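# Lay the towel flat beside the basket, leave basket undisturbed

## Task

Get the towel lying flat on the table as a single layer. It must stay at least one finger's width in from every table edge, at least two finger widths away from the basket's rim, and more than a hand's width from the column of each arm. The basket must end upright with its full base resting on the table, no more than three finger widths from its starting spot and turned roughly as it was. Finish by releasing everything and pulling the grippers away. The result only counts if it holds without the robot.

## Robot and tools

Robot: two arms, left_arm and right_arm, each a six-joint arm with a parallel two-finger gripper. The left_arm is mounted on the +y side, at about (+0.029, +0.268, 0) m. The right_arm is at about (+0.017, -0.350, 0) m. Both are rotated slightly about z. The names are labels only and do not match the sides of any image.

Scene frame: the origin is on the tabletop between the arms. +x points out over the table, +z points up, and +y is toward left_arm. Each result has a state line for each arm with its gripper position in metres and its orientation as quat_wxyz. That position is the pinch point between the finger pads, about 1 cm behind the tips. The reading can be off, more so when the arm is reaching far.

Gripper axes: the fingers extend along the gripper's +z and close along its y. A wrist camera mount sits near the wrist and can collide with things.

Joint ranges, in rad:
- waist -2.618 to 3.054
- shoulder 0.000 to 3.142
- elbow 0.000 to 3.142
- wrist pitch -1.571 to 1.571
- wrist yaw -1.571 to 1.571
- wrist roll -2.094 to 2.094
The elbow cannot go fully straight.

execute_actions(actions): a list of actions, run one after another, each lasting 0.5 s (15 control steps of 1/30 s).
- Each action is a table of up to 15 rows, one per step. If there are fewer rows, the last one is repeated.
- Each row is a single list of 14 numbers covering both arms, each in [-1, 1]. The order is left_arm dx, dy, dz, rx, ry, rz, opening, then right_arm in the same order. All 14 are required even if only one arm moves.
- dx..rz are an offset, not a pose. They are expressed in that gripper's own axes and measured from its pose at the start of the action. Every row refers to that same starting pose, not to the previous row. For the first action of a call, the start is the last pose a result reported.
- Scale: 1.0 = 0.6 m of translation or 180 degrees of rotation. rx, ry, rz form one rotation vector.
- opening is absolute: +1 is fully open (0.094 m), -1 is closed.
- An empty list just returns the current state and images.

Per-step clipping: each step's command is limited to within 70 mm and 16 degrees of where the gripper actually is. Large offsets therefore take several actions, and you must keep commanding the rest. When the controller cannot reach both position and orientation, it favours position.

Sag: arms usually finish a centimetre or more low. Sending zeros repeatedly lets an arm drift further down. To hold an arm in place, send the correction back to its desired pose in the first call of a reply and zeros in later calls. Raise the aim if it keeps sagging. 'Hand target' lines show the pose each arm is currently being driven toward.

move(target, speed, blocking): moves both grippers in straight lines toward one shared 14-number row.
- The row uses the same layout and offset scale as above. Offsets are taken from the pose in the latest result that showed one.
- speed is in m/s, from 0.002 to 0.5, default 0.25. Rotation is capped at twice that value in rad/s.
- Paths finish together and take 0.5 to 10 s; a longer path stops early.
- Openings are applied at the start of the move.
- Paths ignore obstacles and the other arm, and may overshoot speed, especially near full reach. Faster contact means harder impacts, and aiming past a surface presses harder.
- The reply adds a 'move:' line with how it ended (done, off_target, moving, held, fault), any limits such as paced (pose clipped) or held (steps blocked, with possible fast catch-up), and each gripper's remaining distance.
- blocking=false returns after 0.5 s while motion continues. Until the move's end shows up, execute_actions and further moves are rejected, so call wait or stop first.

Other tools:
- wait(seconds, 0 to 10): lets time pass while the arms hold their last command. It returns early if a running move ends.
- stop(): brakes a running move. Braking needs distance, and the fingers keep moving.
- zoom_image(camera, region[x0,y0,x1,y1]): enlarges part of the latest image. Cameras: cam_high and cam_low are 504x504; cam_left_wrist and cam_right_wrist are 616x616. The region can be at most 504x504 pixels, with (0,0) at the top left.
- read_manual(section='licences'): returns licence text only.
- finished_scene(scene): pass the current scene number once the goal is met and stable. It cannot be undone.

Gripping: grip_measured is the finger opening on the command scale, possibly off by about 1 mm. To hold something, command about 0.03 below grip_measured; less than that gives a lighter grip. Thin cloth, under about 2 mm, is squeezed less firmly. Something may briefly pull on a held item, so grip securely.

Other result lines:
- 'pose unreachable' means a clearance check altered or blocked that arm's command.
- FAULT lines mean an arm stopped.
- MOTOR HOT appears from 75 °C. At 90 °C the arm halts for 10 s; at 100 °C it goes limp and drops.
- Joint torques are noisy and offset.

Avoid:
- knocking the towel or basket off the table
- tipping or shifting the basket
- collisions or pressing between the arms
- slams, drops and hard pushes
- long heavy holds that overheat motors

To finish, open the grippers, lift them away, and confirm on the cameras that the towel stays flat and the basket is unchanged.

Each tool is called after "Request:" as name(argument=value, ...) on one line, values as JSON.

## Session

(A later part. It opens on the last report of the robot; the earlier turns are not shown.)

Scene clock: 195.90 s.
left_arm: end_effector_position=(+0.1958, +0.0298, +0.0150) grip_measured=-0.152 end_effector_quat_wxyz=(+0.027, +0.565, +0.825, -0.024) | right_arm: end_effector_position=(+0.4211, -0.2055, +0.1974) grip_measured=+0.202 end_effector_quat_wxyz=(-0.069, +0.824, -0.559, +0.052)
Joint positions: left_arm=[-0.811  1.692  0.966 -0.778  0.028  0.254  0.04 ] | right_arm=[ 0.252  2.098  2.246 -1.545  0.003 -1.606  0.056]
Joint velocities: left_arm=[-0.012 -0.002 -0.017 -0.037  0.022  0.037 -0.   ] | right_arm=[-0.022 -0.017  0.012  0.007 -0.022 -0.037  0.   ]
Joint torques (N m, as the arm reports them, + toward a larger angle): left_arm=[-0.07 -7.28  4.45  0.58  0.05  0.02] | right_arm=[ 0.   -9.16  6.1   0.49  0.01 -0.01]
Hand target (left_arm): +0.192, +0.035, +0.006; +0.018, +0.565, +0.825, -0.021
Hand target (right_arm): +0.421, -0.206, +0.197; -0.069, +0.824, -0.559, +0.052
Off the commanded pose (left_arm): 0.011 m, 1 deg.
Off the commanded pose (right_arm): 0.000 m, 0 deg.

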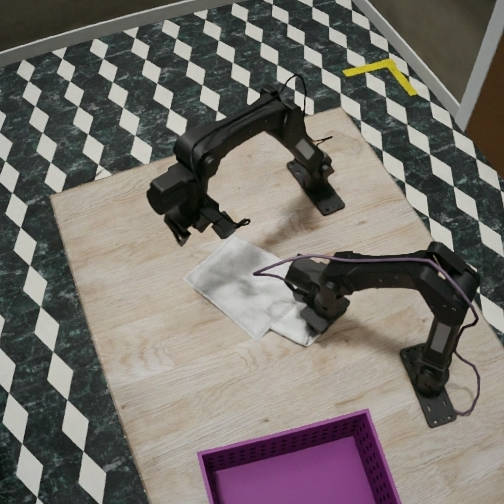

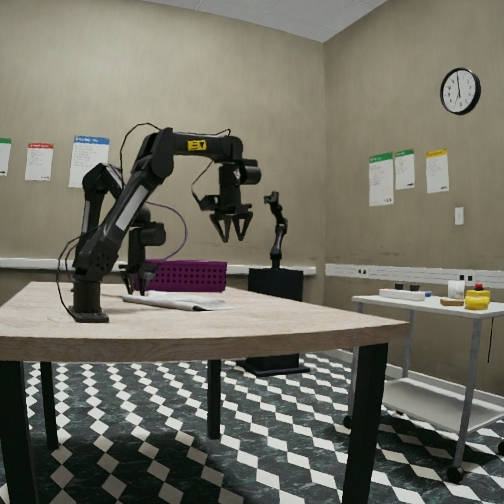

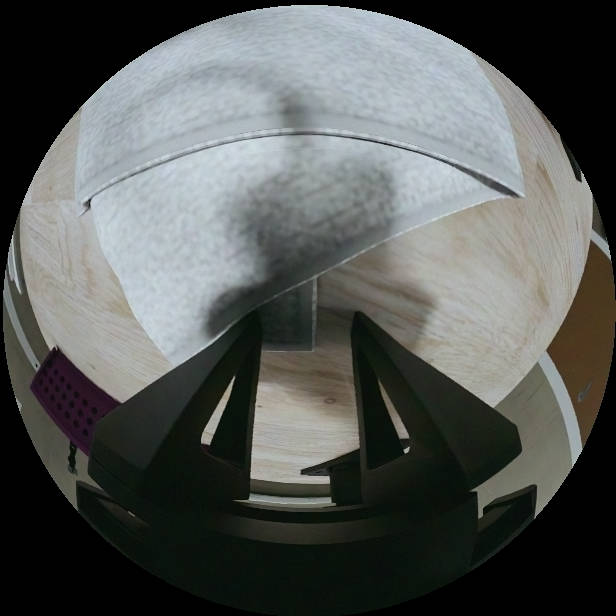

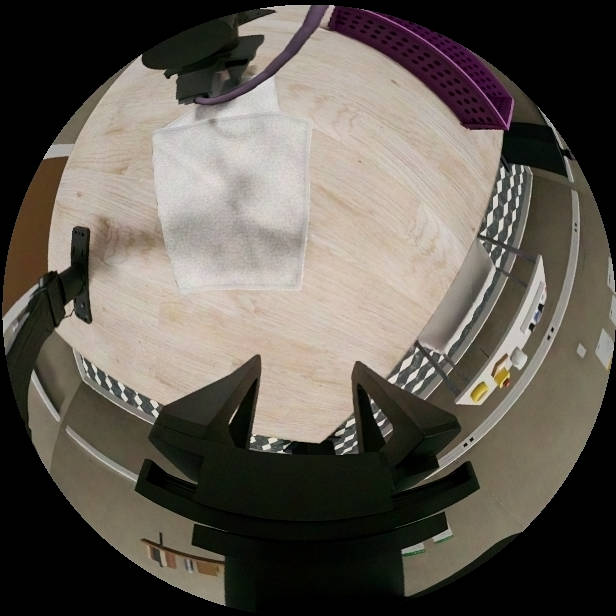

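Request:
execute_actions(actions=[[[0.012,0,0.03,0,0,0,-0.15, 0,0,0,0,0,0,0.2]]])

Scene clock: 197.97 s.
left_arm: end_effector_position=(+0.1971, +0.0283, +0.0132) grip_measured=-0.152 end_effector_quat_wxyz=(+0.035, +0.565, +0.824, -0.027) | right_arm: end_effector_position=(+0.4211, -0.2055, +0.1974) grip_measured=+0.202 end_effector_quat_wxyz=(-0.069, +0.824, -0.559, +0.052)
Joint positions: left_arm=[-0.811  1.688  0.951 -0.751  0.027  0.254  0.04 ] | right_arm=[ 0.252  2.098  2.246 -1.545  0.003 -1.606  0.056]
Joint velocities: left_arm=[ 0.002  0.002  0.002  0.081 -0.037 -0.037 -0.002] | right_arm=[-0.027 -0.007  0.007  0.007 -0.051 -0.022 -0.001]
Joint torques (N m, as the arm reports them, + toward a larger angle): left_arm=[ 0.24 -6.55  2.15  0.95  0.06  0.07] | right_arm=[ 0.   -9.15  6.11  0.49  0.01  0.  ]
Hand target (left_arm): +0.193, +0.036, -0.002; +0.026, +0.565, +0.825, -0.024
Hand target (right_arm): +0.421, -0.206, +0.197; -0.069, +0.824, -0.559, +0.052
Off the commanded pose (left_arm): 0.018 m, 1 deg.
Off the commanded pose (right_arm): 0.000 m, 0 deg.

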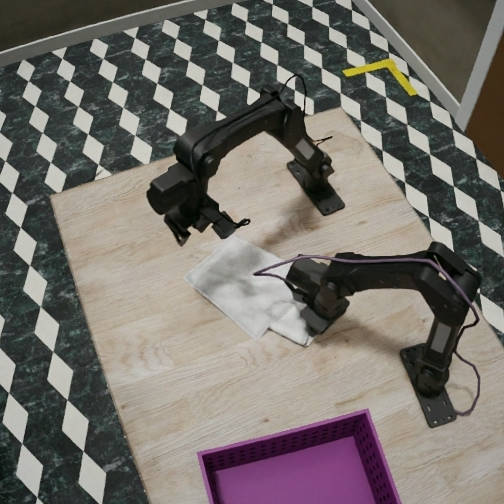

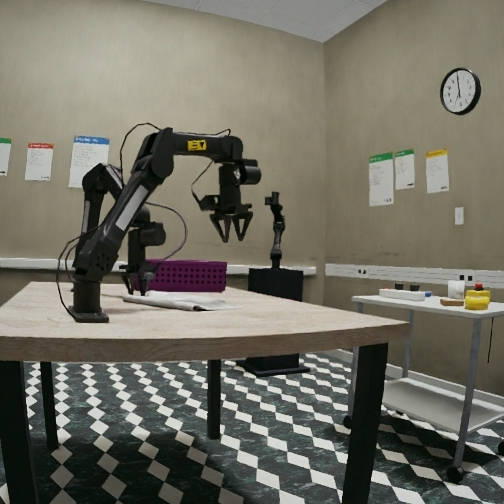

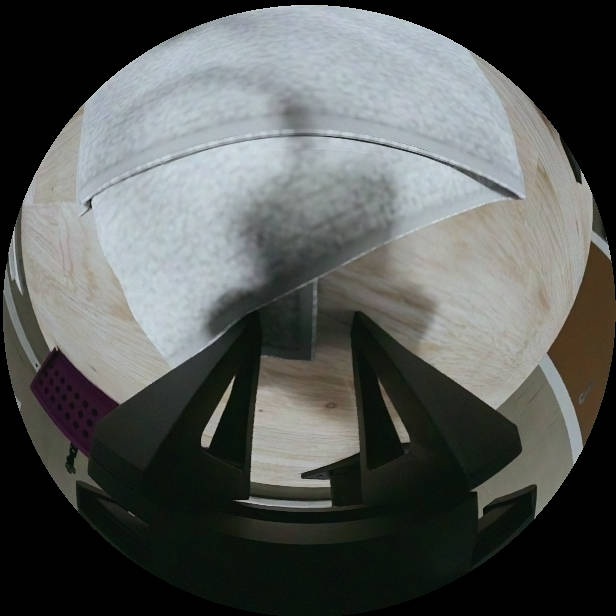

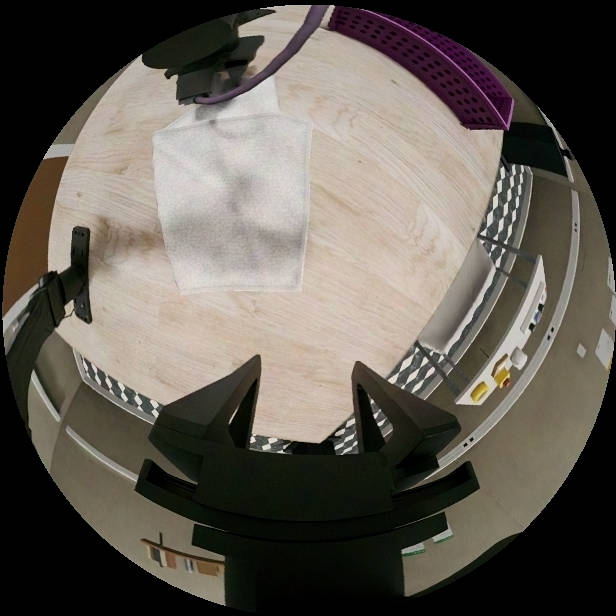

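Request:
execute_actions(actions=[[[0.006,0,0.02,0,0,0,-0.4, 0,0,0,0,0,0,0.2]],[[0.006,0,0.02,0,0,0,-0.65, 0,0,0,0,0,0,0.2]],[[0.006,0,0.02,0,0,0,-0.85, 0,0,0,0,0,0,0.2]],[[0.006,0,0.02,0,0,0,-1, 0,0,0,0,0,0,0.2]],[[0,0,-0.04,0,0,0,-1, 0,0,0,0,0,0,0.2]]])

Scene clock: 202.97 s.
left_arm: end_effector_position=(+0.2099, +0.0181, +0.0295) grip_measured=-0.965 end_effector_quat_wxyz=(+0.081, +0.562, +0.822, -0.031) | right_arm: end_effector_position=(+0.4211, -0.2055, +0.1974) grip_measured=+0.202 end_effector_quat_wxyz=(-0.069, +0.824, -0.559, +0.052)
Joint positions: left_arm=[-0.81   1.639  0.957 -0.714  0.004  0.254  0.002] | right_arm=[ 0.252  2.098  2.246 -1.545  0.003 -1.606  0.056]
Joint velocities: left_arm=[ 0.012 -0.002  0.007 -0.051 -0.022 -0.007 -0.001] | right_arm=[-0.002  0.007  0.007 -0.051 -0.037 -0.037  0.001]
Joint torques (N m, as the arm reports them, + toward a larger angle): left_arm=[ 0.31 -8.67  9.31  0.44  0.02  0.04] | right_arm=[ 0.   -9.15  6.11  0.48  0.01 -0.01]
Hand target (left_arm): +0.213, +0.015, +0.039; +0.088, +0.562, +0.822, -0.034
Hand target (right_arm): +0.421, -0.206, +0.197; -0.069, +0.824, -0.559, +0.052
Off the commanded pose (left_arm): 0.010 m, 1 deg.
Off the commanded pose (right_arm): 0.000 m, 0 deg.

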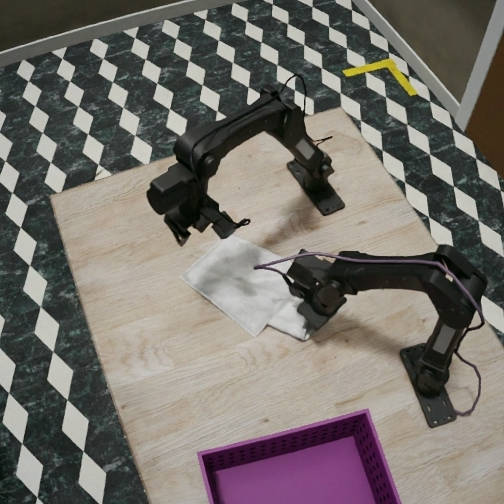

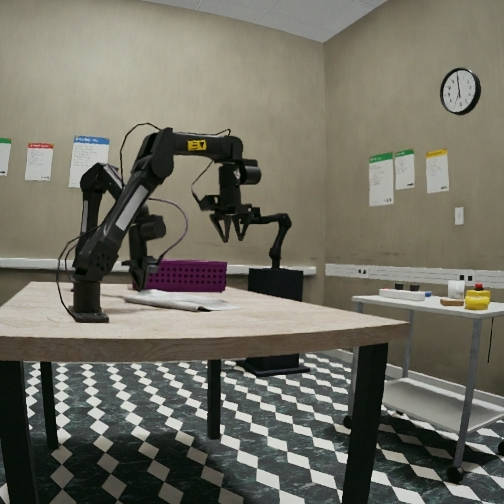

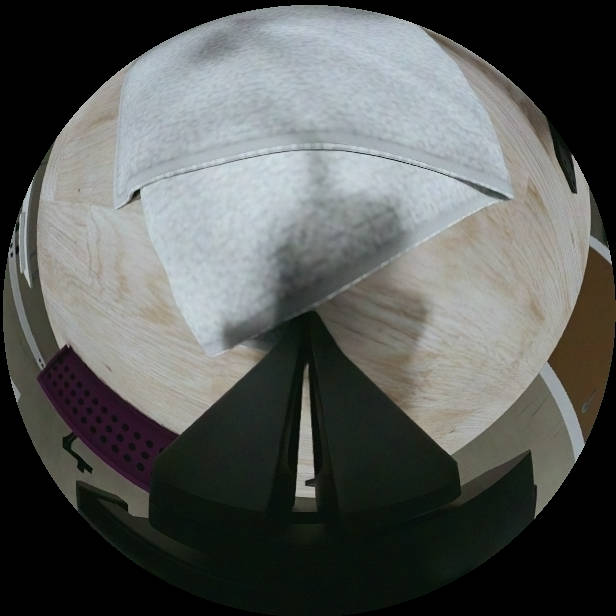

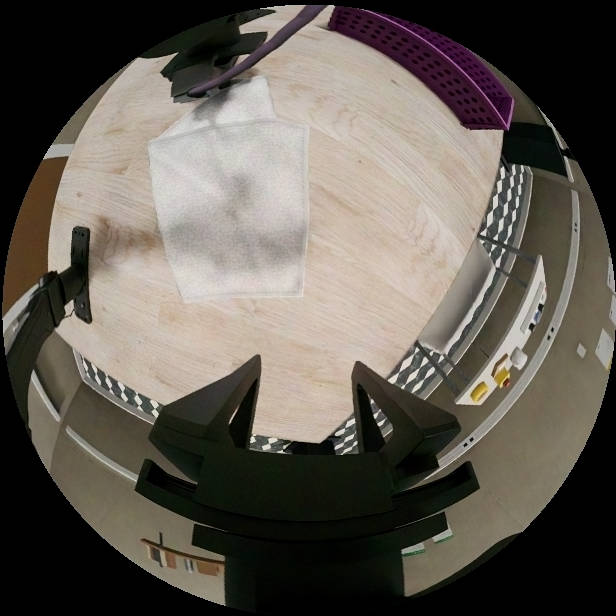

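Request:
execute_actions(actions=[])

Scene clock: 214.73 s.
left_arm: end_effector_position=(+0.2095, +0.0187, +0.0294) grip_measured=-0.965 end_effector_quat_wxyz=(+0.080, +0.562, +0.822, -0.031) | right_arm: end_effector_position=(+0.4211, -0.2055, +0.1974) grip_measured=+0.202 end_effector_quat_wxyz=(-0.069, +0.824, -0.559, +0.052)
Joint positions: left_arm=[-0.81   1.639  0.957 -0.717  0.004  0.254  0.002] | right_arm=[ 0.252  2.098  2.246 -1.545  0.003 -1.606  0.056]
Joint velocities: left_arm=[-0.017 -0.012 -0.002 -0.066 -0.037 -0.022 -0.001] | right_arm=[ 0.007  0.007  0.002 -0.022 -0.007 -0.007 -0.   ]
Joint torques (N m, as the arm reports them, + toward a larger angle): left_arm=[ 0.1  -8.82  9.3   0.4   0.04  0.02] | right_arm=[ 0.   -9.15  6.11  0.48  0.01 -0.01]
Hand target (left_arm): +0.213, +0.015, +0.039; +0.088, +0.562, +0.822, -0.034
Hand target (right_arm): +0.421, -0.206, +0.197; -0.069, +0.824, -0.559, +0.052
Off the commanded pose (left_arm): 0.011 m, 1 deg.
Off the commanded pose (right_arm): 0.000 m, 0 deg.

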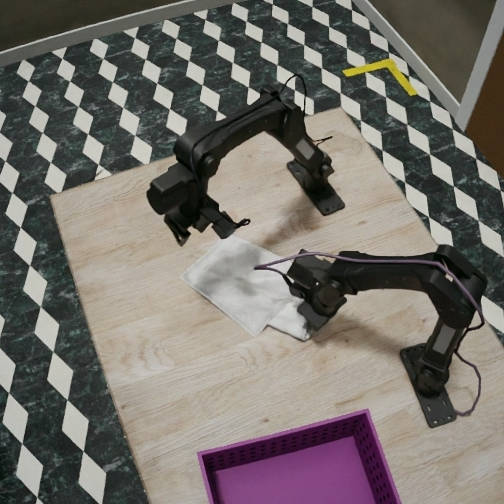

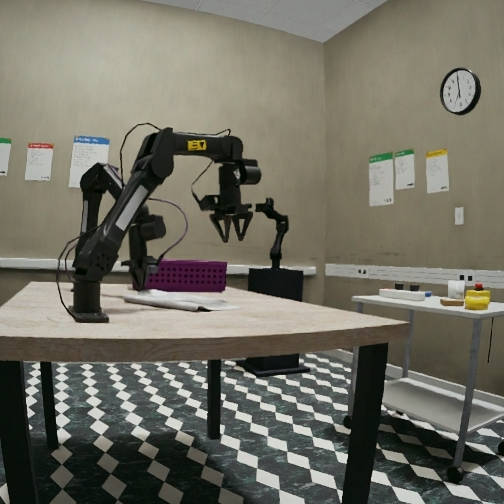

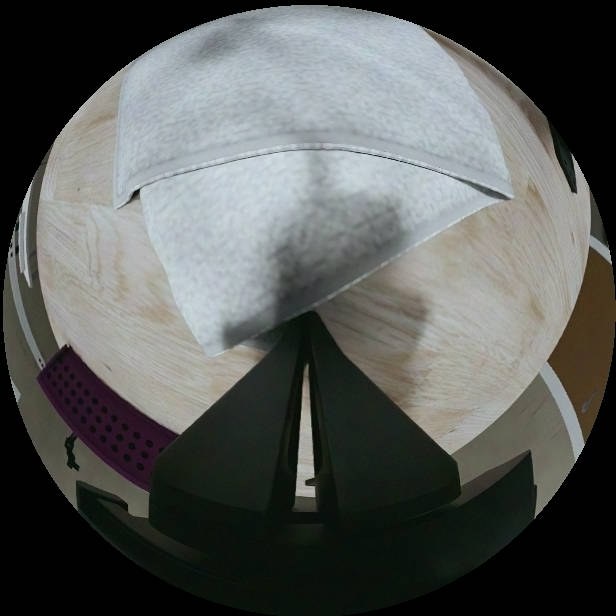

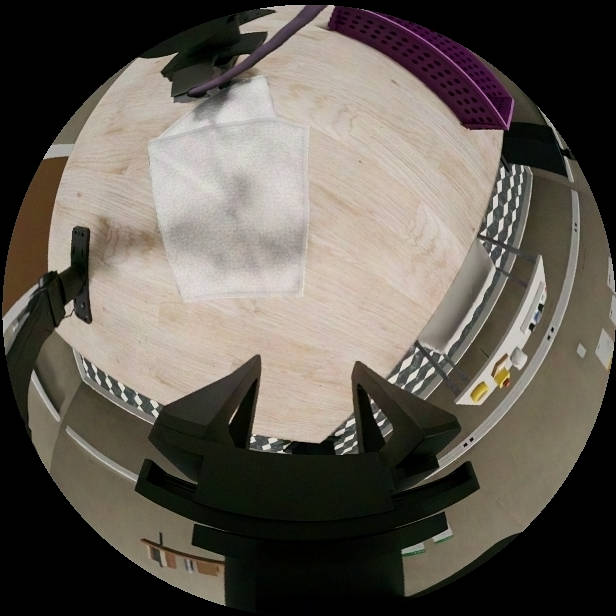

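Request:
move(target=[0,0,0,0,0,0,-1, -0.315,-0.003,0.15,0,0,0,0.2], speed=0.2)

Scene clock: 228.23 s.
left_arm: end_effector_position=(+0.2095, +0.0187, +0.0294) grip_measured=-0.965 end_effector_quat_wxyz=(+0.080, +0.562, +0.822, -0.031) | right_arm: end_effector_position=(+0.3589, -0.0278, +0.0970) grip_measured=+0.202 end_effector_quat_wxyz=(-0.052, +0.829, -0.555, +0.041)
Joint positions: left_arm=[-0.81   1.639  0.957 -0.717  0.004  0.254  0.002] | right_arm=[ 0.686  2.268  2.117 -1.302  0.06  -1.188  0.056]
Joint velocities: left_arm=[-0.002 -0.007  0.002  0.007  0.022  0.066  0.   ] | right_arm=[-0.007 -0.012  0.002 -0.066  0.051  0.037  0.   ]
Joint torques (N m, as the arm reports them, + toward a larger angle): left_arm=[ 0.07 -8.01  7.    0.62  0.03  0.02] | right_arm=[ -0.19 -10.97   9.21   0.45   0.09   0.12]
Hand target (left_arm): +0.209, +0.019, +0.029; +0.080, +0.562, +0.822, -0.031
Hand target (right_arm): +0.366, -0.024, +0.108; -0.072, +0.824, -0.560, +0.048
Off the commanded pose (left_arm): 0.000 m, 0 deg.
Off the commanded pose (right_arm): 0.014 m, 2 deg.
move: off_target (right_arm)

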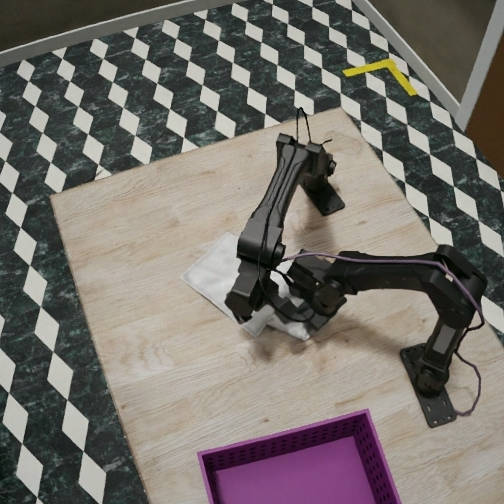

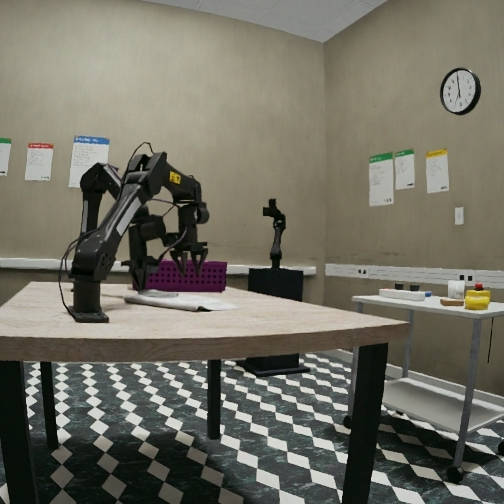

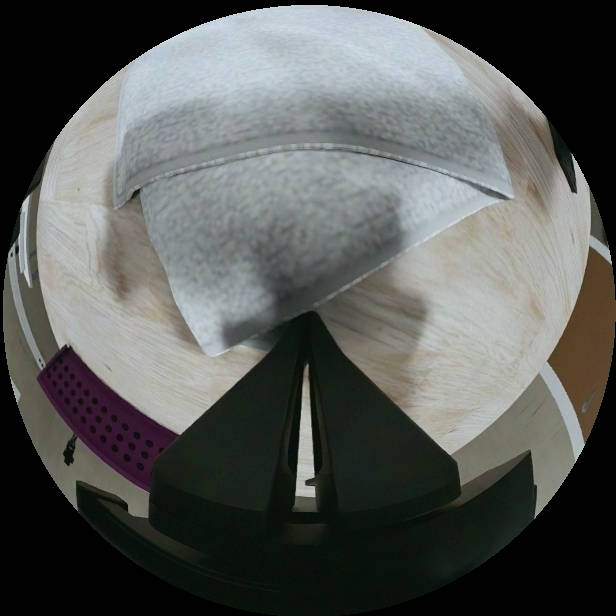

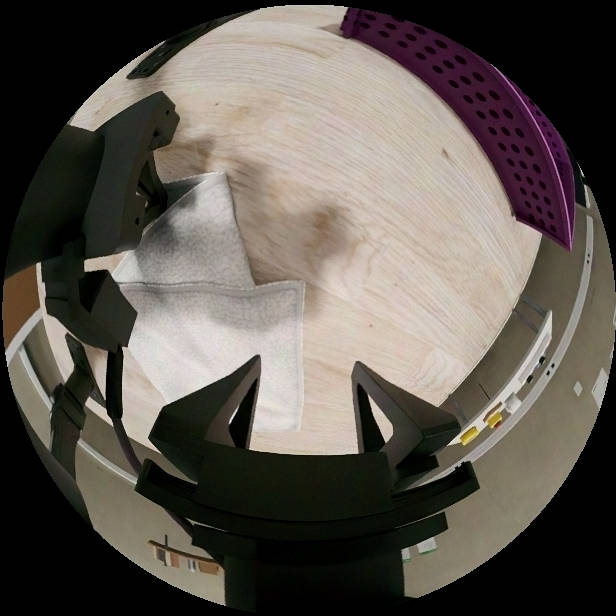

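Request:
move(target=[0,0,0,0,0,0,-1, -0.0097,-0.0165,0.081,-0.05,0,0,0.15], speed=0.1)

Scene clock: 243.37 s.
left_arm: end_effector_position=(+0.2095, +0.0187, +0.0294) grip_measured=-0.965 end_effector_quat_wxyz=(+0.080, +0.562, +0.822, -0.031) | right_arm: end_effector_position=(+0.3688, -0.0169, +0.0430) grip_measured=+0.153 end_effector_quat_wxyz=(+0.020, +0.831, -0.555, +0.004)
Joint positions: left_arm=[-0.81   1.639  0.957 -0.717  0.004  0.254  0.002] | right_arm=[ 0.672  2.586  2.478 -1.501  0.017 -1.201  0.054]
Joint velocities: left_arm=[-0.022 -0.007 -0.017  0.022 -0.037  0.007  0.001] | right_arm=[ 0.002 -0.017 -0.002 -0.007  0.051 -0.037 -0.001]
Joint torques (N m, as the arm reports them, + toward a larger angle): left_arm=[ 0.13 -7.88  6.89  0.58  0.02  0.03] | right_arm=[ -0.74 -11.92   8.76   0.08  -0.11  -0.07]
Hand target (left_arm): +0.209, +0.019, +0.029; +0.080, +0.562, +0.822, -0.031
Hand target (right_arm): +0.372, -0.017, +0.050; +0.013, +0.831, -0.557, -0.002
Off the commanded pose (left_arm): 0.000 m, 0 deg.
Off the commanded pose (right_arm): 0.008 m, 1 deg.
move: done

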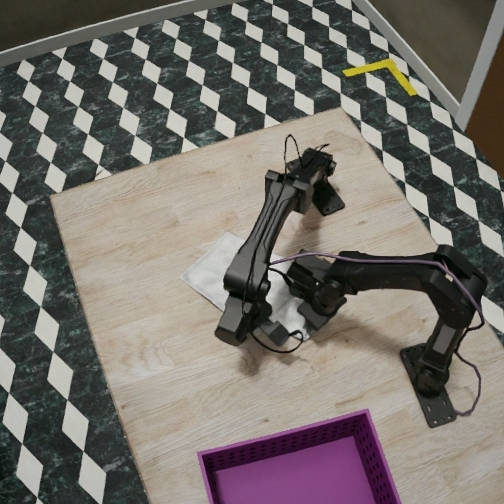

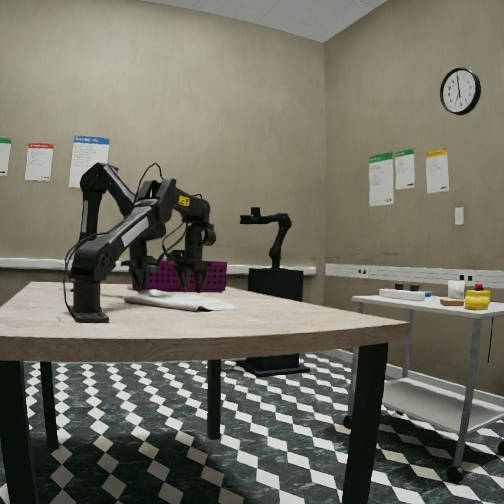

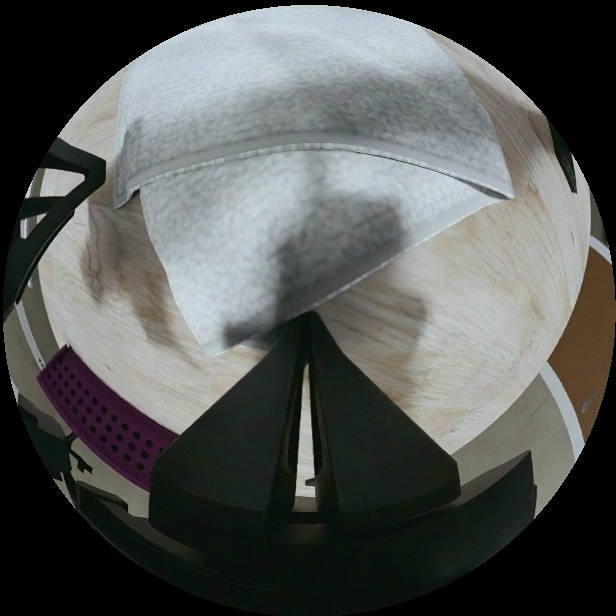

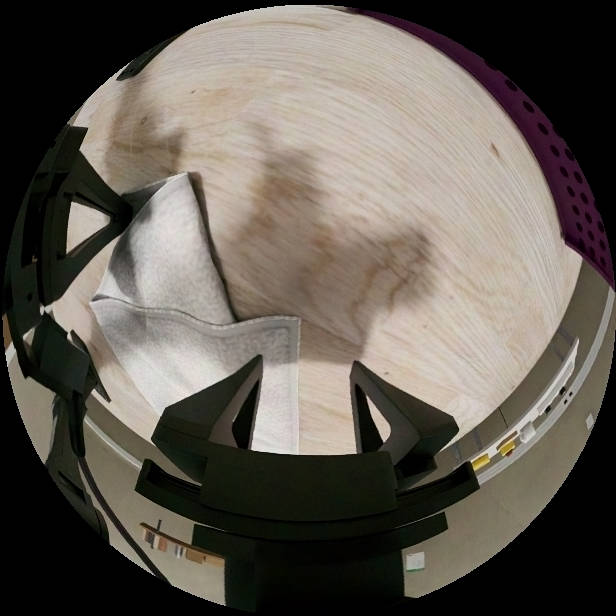

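Request:
move(target=[0,0,0,0,0,0,-1, 0.02,0.0,0.062,0,0,0,0.15], speed=0.05)

Scene clock: 249.03 s.
left_arm: end_effector_position=(+0.2095, +0.0187, +0.0294) grip_measured=-0.965 end_effector_quat_wxyz=(+0.080, +0.562, +0.822, -0.031) | right_arm: end_effector_position=(+0.3637, -0.0228, +0.0196) grip_measured=+0.152 end_effector_quat_wxyz=(+0.020, +0.835, -0.549, +0.001)
Joint positions: left_arm=[-0.81   1.639  0.957 -0.717  0.004  0.254  0.002] | right_arm=[ 0.668  2.519  2.261 -1.351  0.011 -1.219  0.054]
Joint velocities: left_arm=[-0.002 -0.017 -0.022  0.007 -0.037 -0.037  0.   ] | right_arm=[-0.012 -0.022 -0.017  0.037  0.022 -0.022 -0.   ]
Joint torques (N m, as the arm reports them, + toward a larger angle): left_arm=[ 0.06 -7.92  6.95  0.62  0.02 -0.01] | right_arm=[ -1.48 -10.87   2.9    0.59   0.05  -0.1 ]
Hand target (left_arm): +0.209, +0.019, +0.029; +0.080, +0.562, +0.822, -0.031
Hand target (right_arm): +0.372, -0.030, +0.006; +0.021, +0.831, -0.555, +0.004
Off the commanded pose (left_arm): 0.000 m, 0 deg.
Off the commanded pose (right_arm): 0.018 m, 1 deg.
move: off_target (right_arm)

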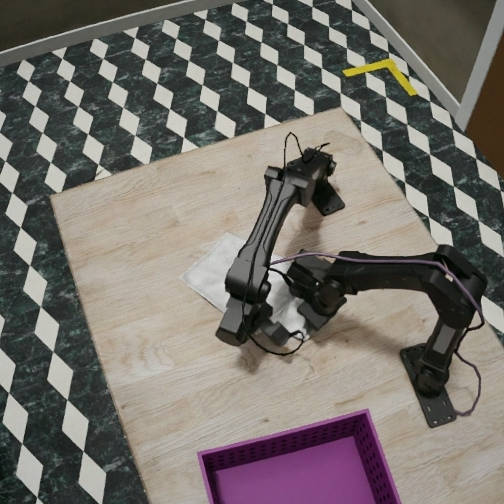

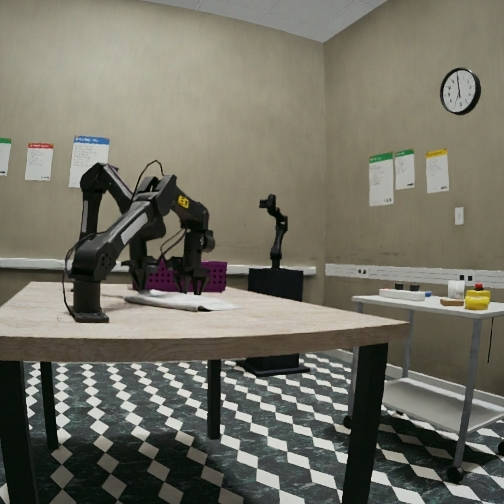

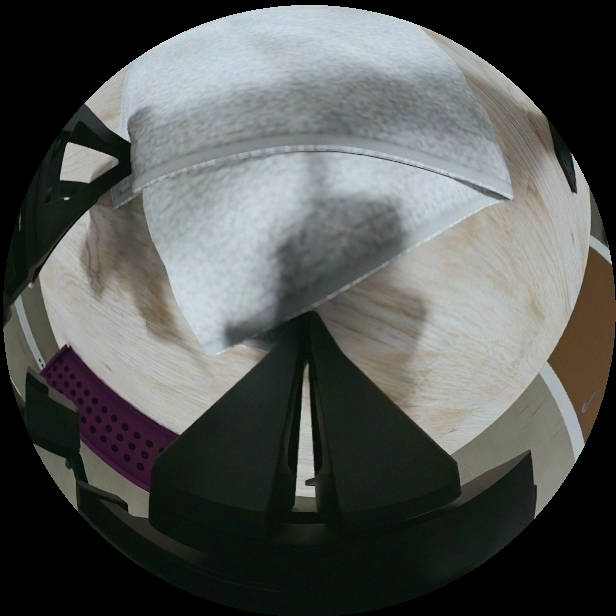

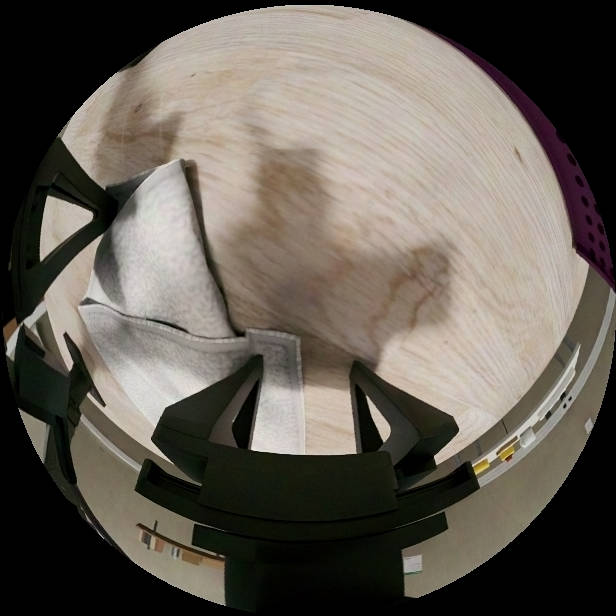

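Request:
execute_actions(actions=[[[0,0,0,0,0,0,-1, 0.01,0,0.015,0,0,0,0.0],[0,0,0,0,0,0,-1, 0.01,0,0.015,0,0,0,0.0],[0,0,0,0,0,0,-1, 0.01,0,0.015,0,0,0,0.0],[0,0,0,0,0,0,-1, 0.01,0,0.015,0,0,0,-0.15],[0,0,0,0,0,0,-1, 0.01,0,0.015,0,0,0,-0.15],[0,0,0,0,0,0,-1, 0.01,0,0.015,0,0,0,-0.15],[0,0,0,0,0,0,-1, 0.01,0,0.015,0,0,0,-0.3],[0,0,0,0,0,0,-1, 0.01,0,0.015,0,0,0,-0.3],[0,0,0,0,0,0,-1, 0.01,0,0.015,0,0,0,-0.3],[0,0,0,0,0,0,-1, 0.01,0,0.015,0,0,0,-0.45],[0,0,0,0,0,0,-1, 0.01,0,0.015,0,0,0,-0.45],[0,0,0,0,0,0,-1, 0.01,0,0.015,0,0,0,-0.45],[0,0,0,0,0,0,-1, 0.01,0,0.015,0,0,0,-0.6]],[[0,0,0,0,0,0,-1, 0.01,0,0.015,0,0,0,-0.6],[0,0,0,0,0,0,-1, 0.01,0,0.015,0,0,0,-0.6],[0,0,0,0,0,0,-1, 0.01,0,0.015,0,0,0,-0.72],[0,0,0,0,0,0,-1, 0.01,0,0.015,0,0,0,-0.72],[0,0,0,0,0,0,-1, 0.01,0,0.015,0,0,0,-0.72],[0,0,0,0,0,0,-1, 0.01,0,0.015,0,0,0,-0.84],[0,0,0,0,0,0,-1, 0.01,0,0.015,0,0,0,-0.84],[0,0,0,0,0,0,-1, 0.01,0,0.015,0,0,0,-0.84],[0,0,0,0,0,0,-1, 0.01,0,0.015,0,0,0,-0.93],[0,0,0,0,0,0,-1, 0.01,0,0.015,0,0,0,-0.93],[0,0,0,0,0,0,-1, 0.01,0,0.015,0,0,0,-0.93],[0,0,0,0,0,0,-1, 0.01,0,0.015,0,0,0,-1]]])

Scene clock: 256.93 s.
left_arm: end_effector_position=(+0.2095, +0.0187, +0.0294) grip_measured=-0.965 end_effector_quat_wxyz=(+0.080, +0.562, +0.822, -0.031) | right_arm: end_effector_position=(+0.3532, -0.0290, +0.0194) grip_measured=-0.971 end_effector_quat_wxyz=(+0.031, +0.837, -0.546, -0.011)
Joint positions: left_arm=[-0.81   1.639  0.957 -0.717  0.004  0.254  0.002] | right_arm=[ 0.667  2.489  2.203 -1.351 -0.006 -1.228  0.001]
Joint velocities: left_arm=[ 0.002 -0.002  0.007 -0.066 -0.051 -0.007  0.   ] | right_arm=[ 0.002 -0.002 -0.002 -0.066 -0.051 -0.066  0.   ]
Joint torques (N m, as the arm reports them, + toward a larger angle): left_arm=[-0.08 -7.84  6.91  0.61  0.01  0.05] | right_arm=[ -0.84 -11.24   3.44   0.5    0.08  -0.08]
Hand target (left_arm): +0.209, +0.019, +0.029; +0.080, +0.562, +0.822, -0.031
Hand target (right_arm): +0.361, -0.032, +0.011; +0.025, +0.836, -0.548, -0.004
Off the commanded pose (left_arm): 0.000 m, 0 deg.
Off the commanded pose (right_arm): 0.012 m, 1 deg.

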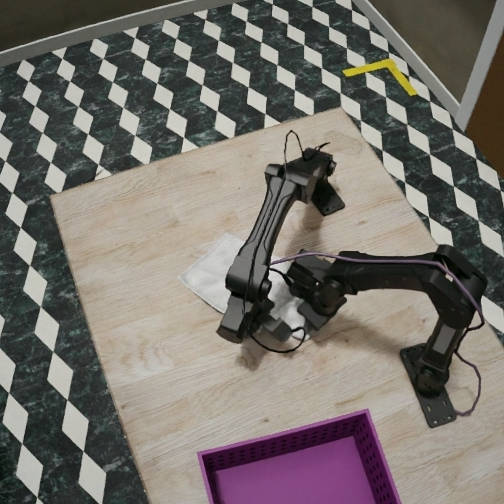

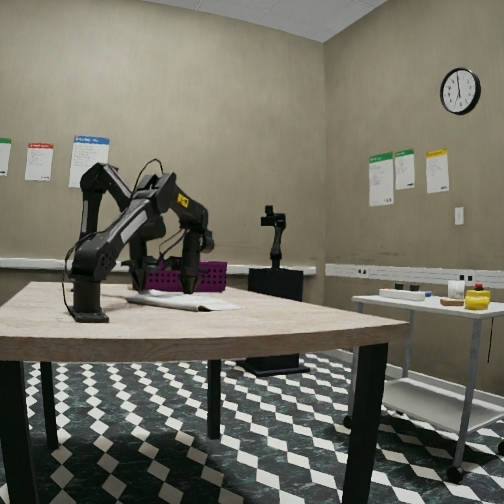

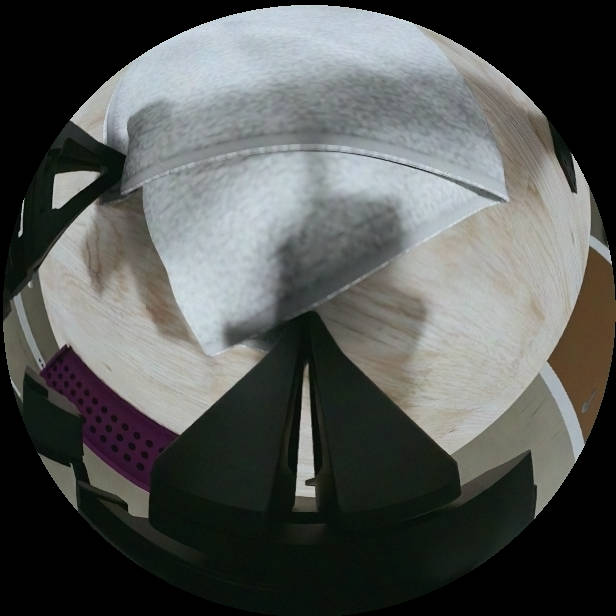

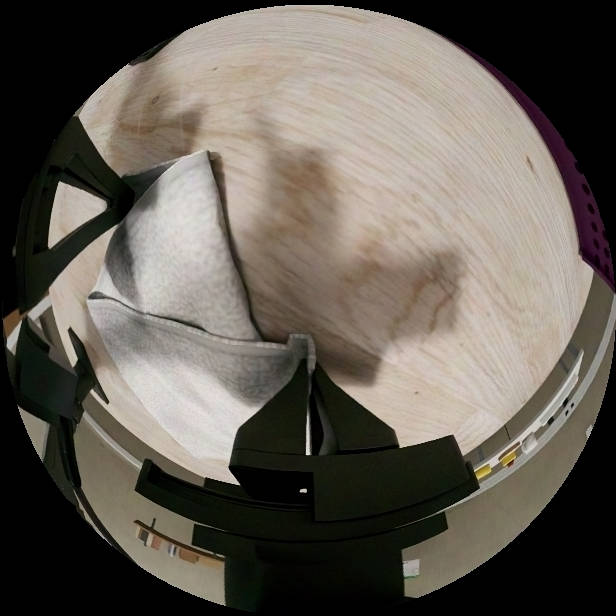

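Request:
move(target=[0,0,-0.2,0,0.05,0,-1, 0,0,-0.2,0,0,0,-1], speed=0.1)

Scene clock: 284.93 s.
left_arm: end_effector_position=(+0.1979, +0.0389, +0.1418) grip_measured=-0.965 end_effector_quat_wxyz=(+0.011, +0.564, +0.825, +0.009) | right_arm: end_effector_position=(+0.3582, -0.0241, +0.1172) grip_measured=-0.971 end_effector_quat_wxyz=(-0.030, +0.838, -0.546, +0.003)
Joint positions: left_arm=[-0.819  1.607  1.398 -1.347 -0.024  0.246  0.002] | right_arm=[ 0.667  2.401  2.435 -1.546 -0.007 -1.228  0.001]
Joint velocities: left_arm=[ 0.012  0.002 -0.007 -0.11   0.007 -0.007 -0.   ] | right_arm=[-0.002  0.007 -0.017 -0.007 -0.022  0.022 -0.001]
Joint torques (N m, as the arm reports them, + toward a larger angle): left_arm=[-0.58 -7.48  9.53  0.14 -0.11 -0.08] | right_arm=[ -0.19 -13.4    8.63   0.2    0.01  -0.01]
Hand target (left_arm): +0.199, +0.037, +0.148; +0.015, +0.564, +0.826, +0.013
Hand target (right_arm): +0.360, -0.024, +0.139; -0.053, +0.836, -0.546, +0.009
Off the commanded pose (left_arm): 0.007 m, 1 deg.
Off the commanded pose (right_arm): 0.022 m, 7 deg.
joint sent to its limit (right arm) — the command would take joint 4 (wrist pitch) past its lower limit, so that joint was sent only as far as its limit.
move: off_target (right_arm)

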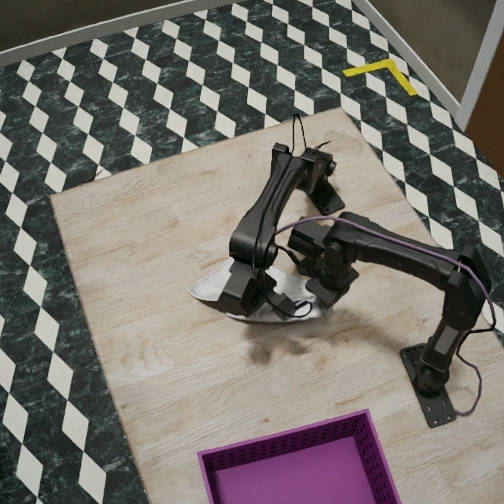

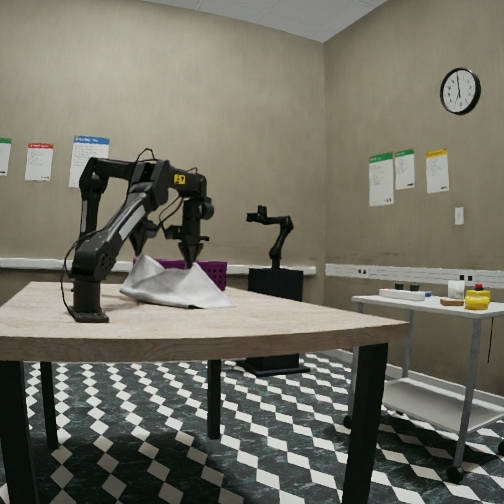

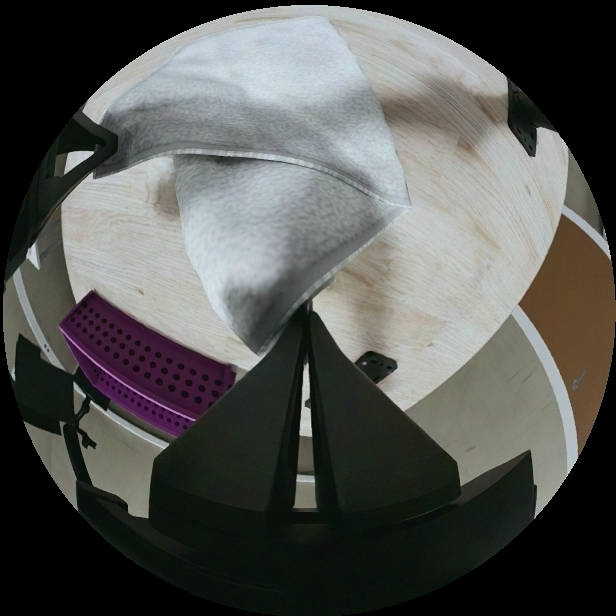

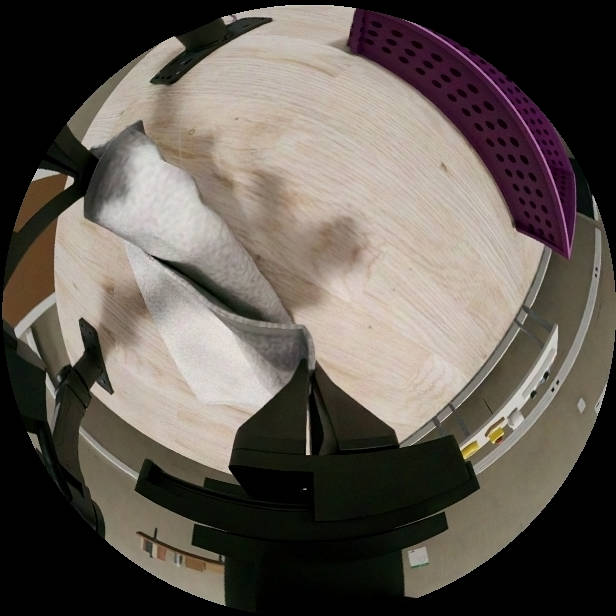

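Request:
move(target=[-0.016,-0.092,-0.08,0,0,0.24,-1, 0.346,0.149,-0.122,0,0,0.25,-1], speed=0.15)

Scene clock: 303.87 s.
left_arm: end_effector_position=(+0.1503, +0.0121, +0.1852) grip_measured=-0.965 end_effector_quat_wxyz=(+0.010, +0.823, +0.568, +0.010) | right_arm: end_effector_position=(+0.3637, -0.2520, +0.1699) grip_measured=-0.971 end_effector_quat_wxyz=(+0.016, -0.570, +0.821, +0.000)
Joint positions: left_arm=[-1.011  1.62   1.584 -1.519 -0.024  0.787  0.002] | right_arm=[ 0.177  1.901  1.86  -1.499 -0.011 -0.946  0.001]
Joint velocities: left_arm=[-0.007 -0.022 -0.002 -0.007 -0.081 -0.022 -0.   ] | right_arm=[ 0.017  0.002 -0.007  0.022 -0.037 -0.051  0.   ]
Joint torques (N m, as the arm reports them, + toward a larger angle): left_arm=[-0.52 -6.6   9.68  0.1  -0.05  0.13] | right_arm=[ -0.24 -10.46   5.76   0.16  -0.1    0.05]
Hand target (left_arm): +0.150, +0.010, +0.189; +0.009, +0.828, +0.560, +0.012
Hand target (right_arm): +0.358, -0.254, +0.181; +0.027, -0.565, +0.824, +0.003
Off the commanded pose (left_arm): 0.004 m, 1 deg.
Off the commanded pose (right_arm): 0.012 m, 2 deg.
move: off_target (right_arm)

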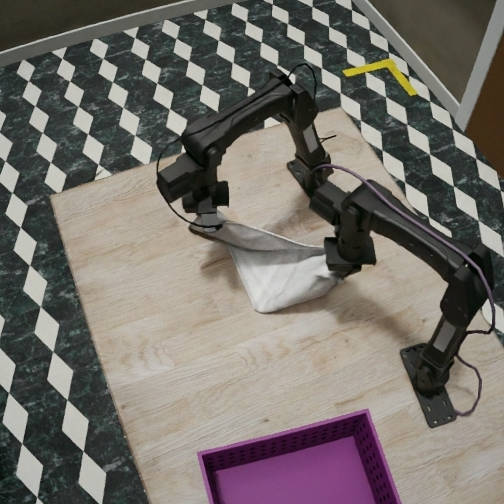

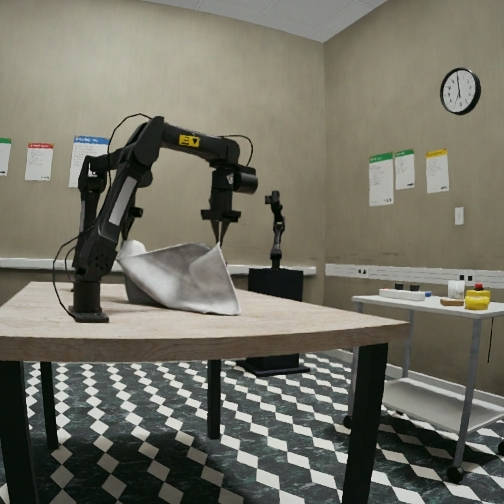

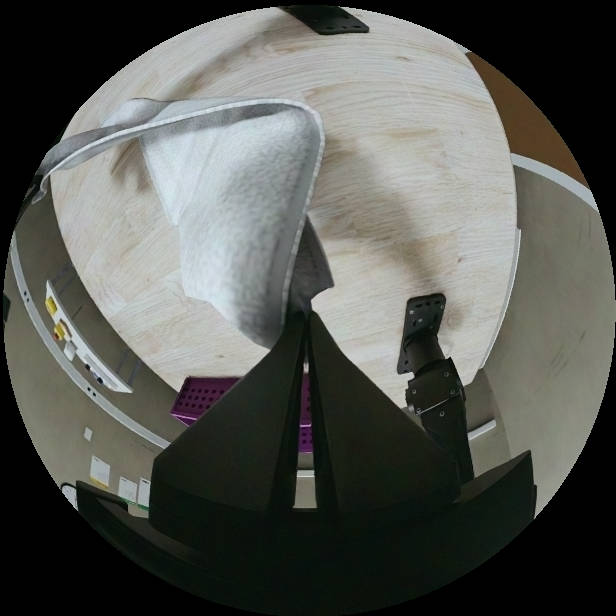

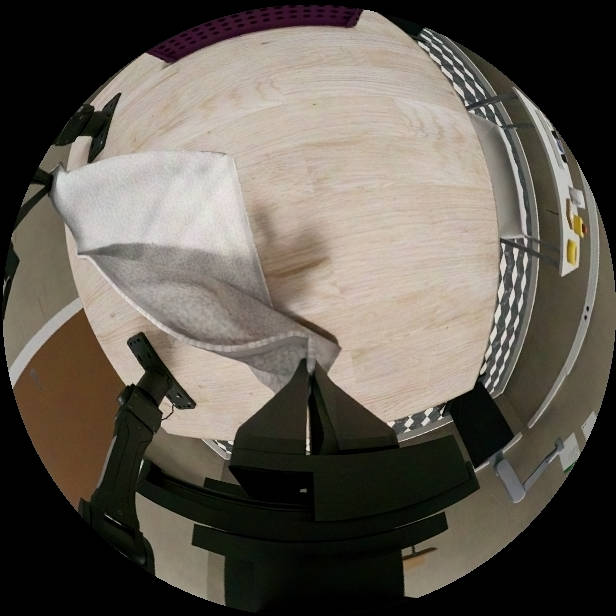

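Request:
move(target=[-0.087,-0.047,-0.192,-0.107,-0.040,0.224,-1, 0.315,-0.061,-0.217,0.056,-0.152,0.221,-1], speed=0.15)

Scene clock: 353.37 s.
left_arm: end_effector_position=(+0.1058, -0.0304, +0.2882) grip_measured=-0.965 end_effector_quat_wxyz=(+0.179, +0.951, +0.248, +0.053) | right_arm: end_effector_position=(+0.3311, -0.4450, +0.2775) grip_measured=-0.971 end_effector_quat_wxyz=(+0.235, -0.238, +0.940, +0.062)
Joint positions: left_arm=[-1.263  1.538  1.874 -1.555 -0.133  1.256  0.002] | right_arm=[-0.608  1.629  1.886 -1.555 -0.415 -0.954  0.001]
Joint velocities: left_arm=[-0.002 -0.012  0.007  0.007  0.037  0.022  0.001] | right_arm=[-0.002  0.007 -0.007 -0.037 -0.022  0.022 -0.001]
Joint torques (N m, as the arm reports them, + toward a larger angle): left_arm=[-0.46 -7.75  9.16  0.72 -0.17  0.11] | right_arm=[-0.73 -7.39  8.62  0.62 -0.39  0.01]
Hand target (left_arm): +0.104, -0.026, +0.299; +0.190, +0.950, +0.240, +0.056
Hand target (right_arm): +0.329, -0.443, +0.296; +0.261, -0.239, +0.934, +0.050
Off the commanded pose (left_arm): 0.012 m, 1 deg.
Off the commanded pose (right_arm): 0.018 m, 2 deg.
joint sent to its limit (left arm) — the command would take joint 4 (wrist pitch) past its lower limit, so that joint was sent only as far as its limit.
joint sent to its limit (right arm) — the command would take joint 4 (wrist pitch) past its lower limit, so that joint was sent only as far as its limit.
move: off_target (left_arm, right_arm)

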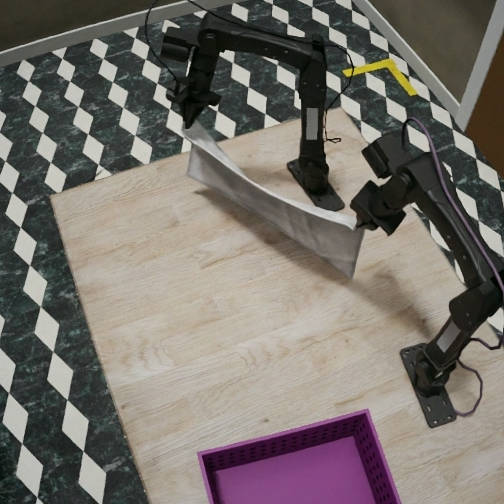

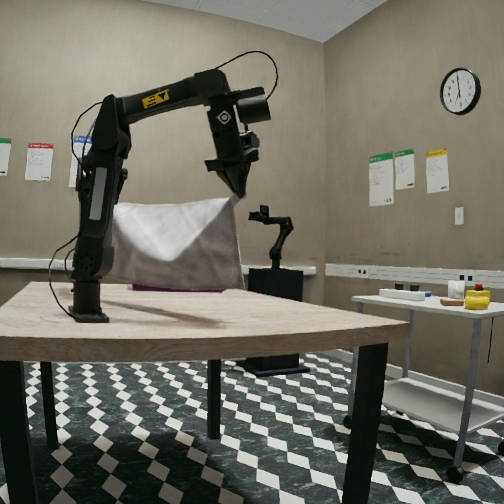

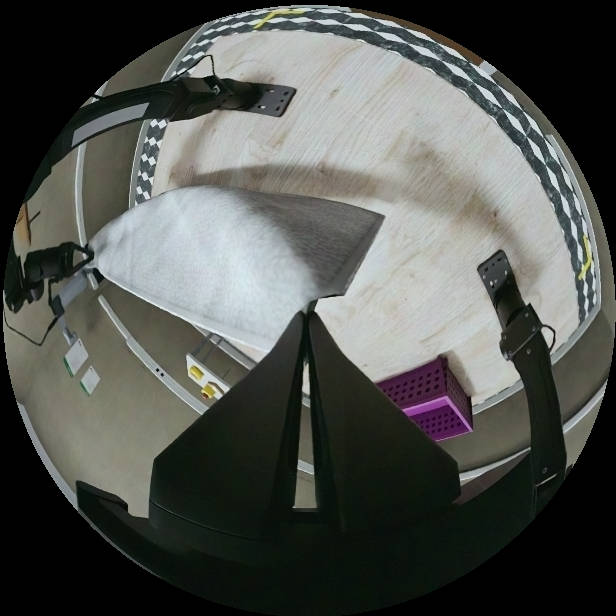

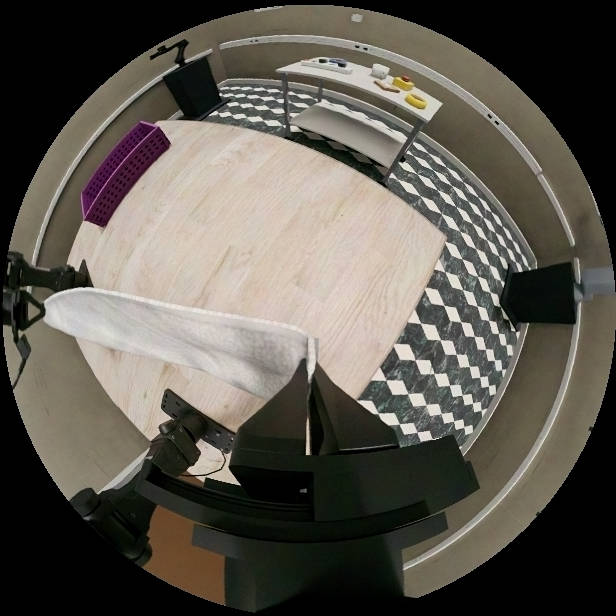

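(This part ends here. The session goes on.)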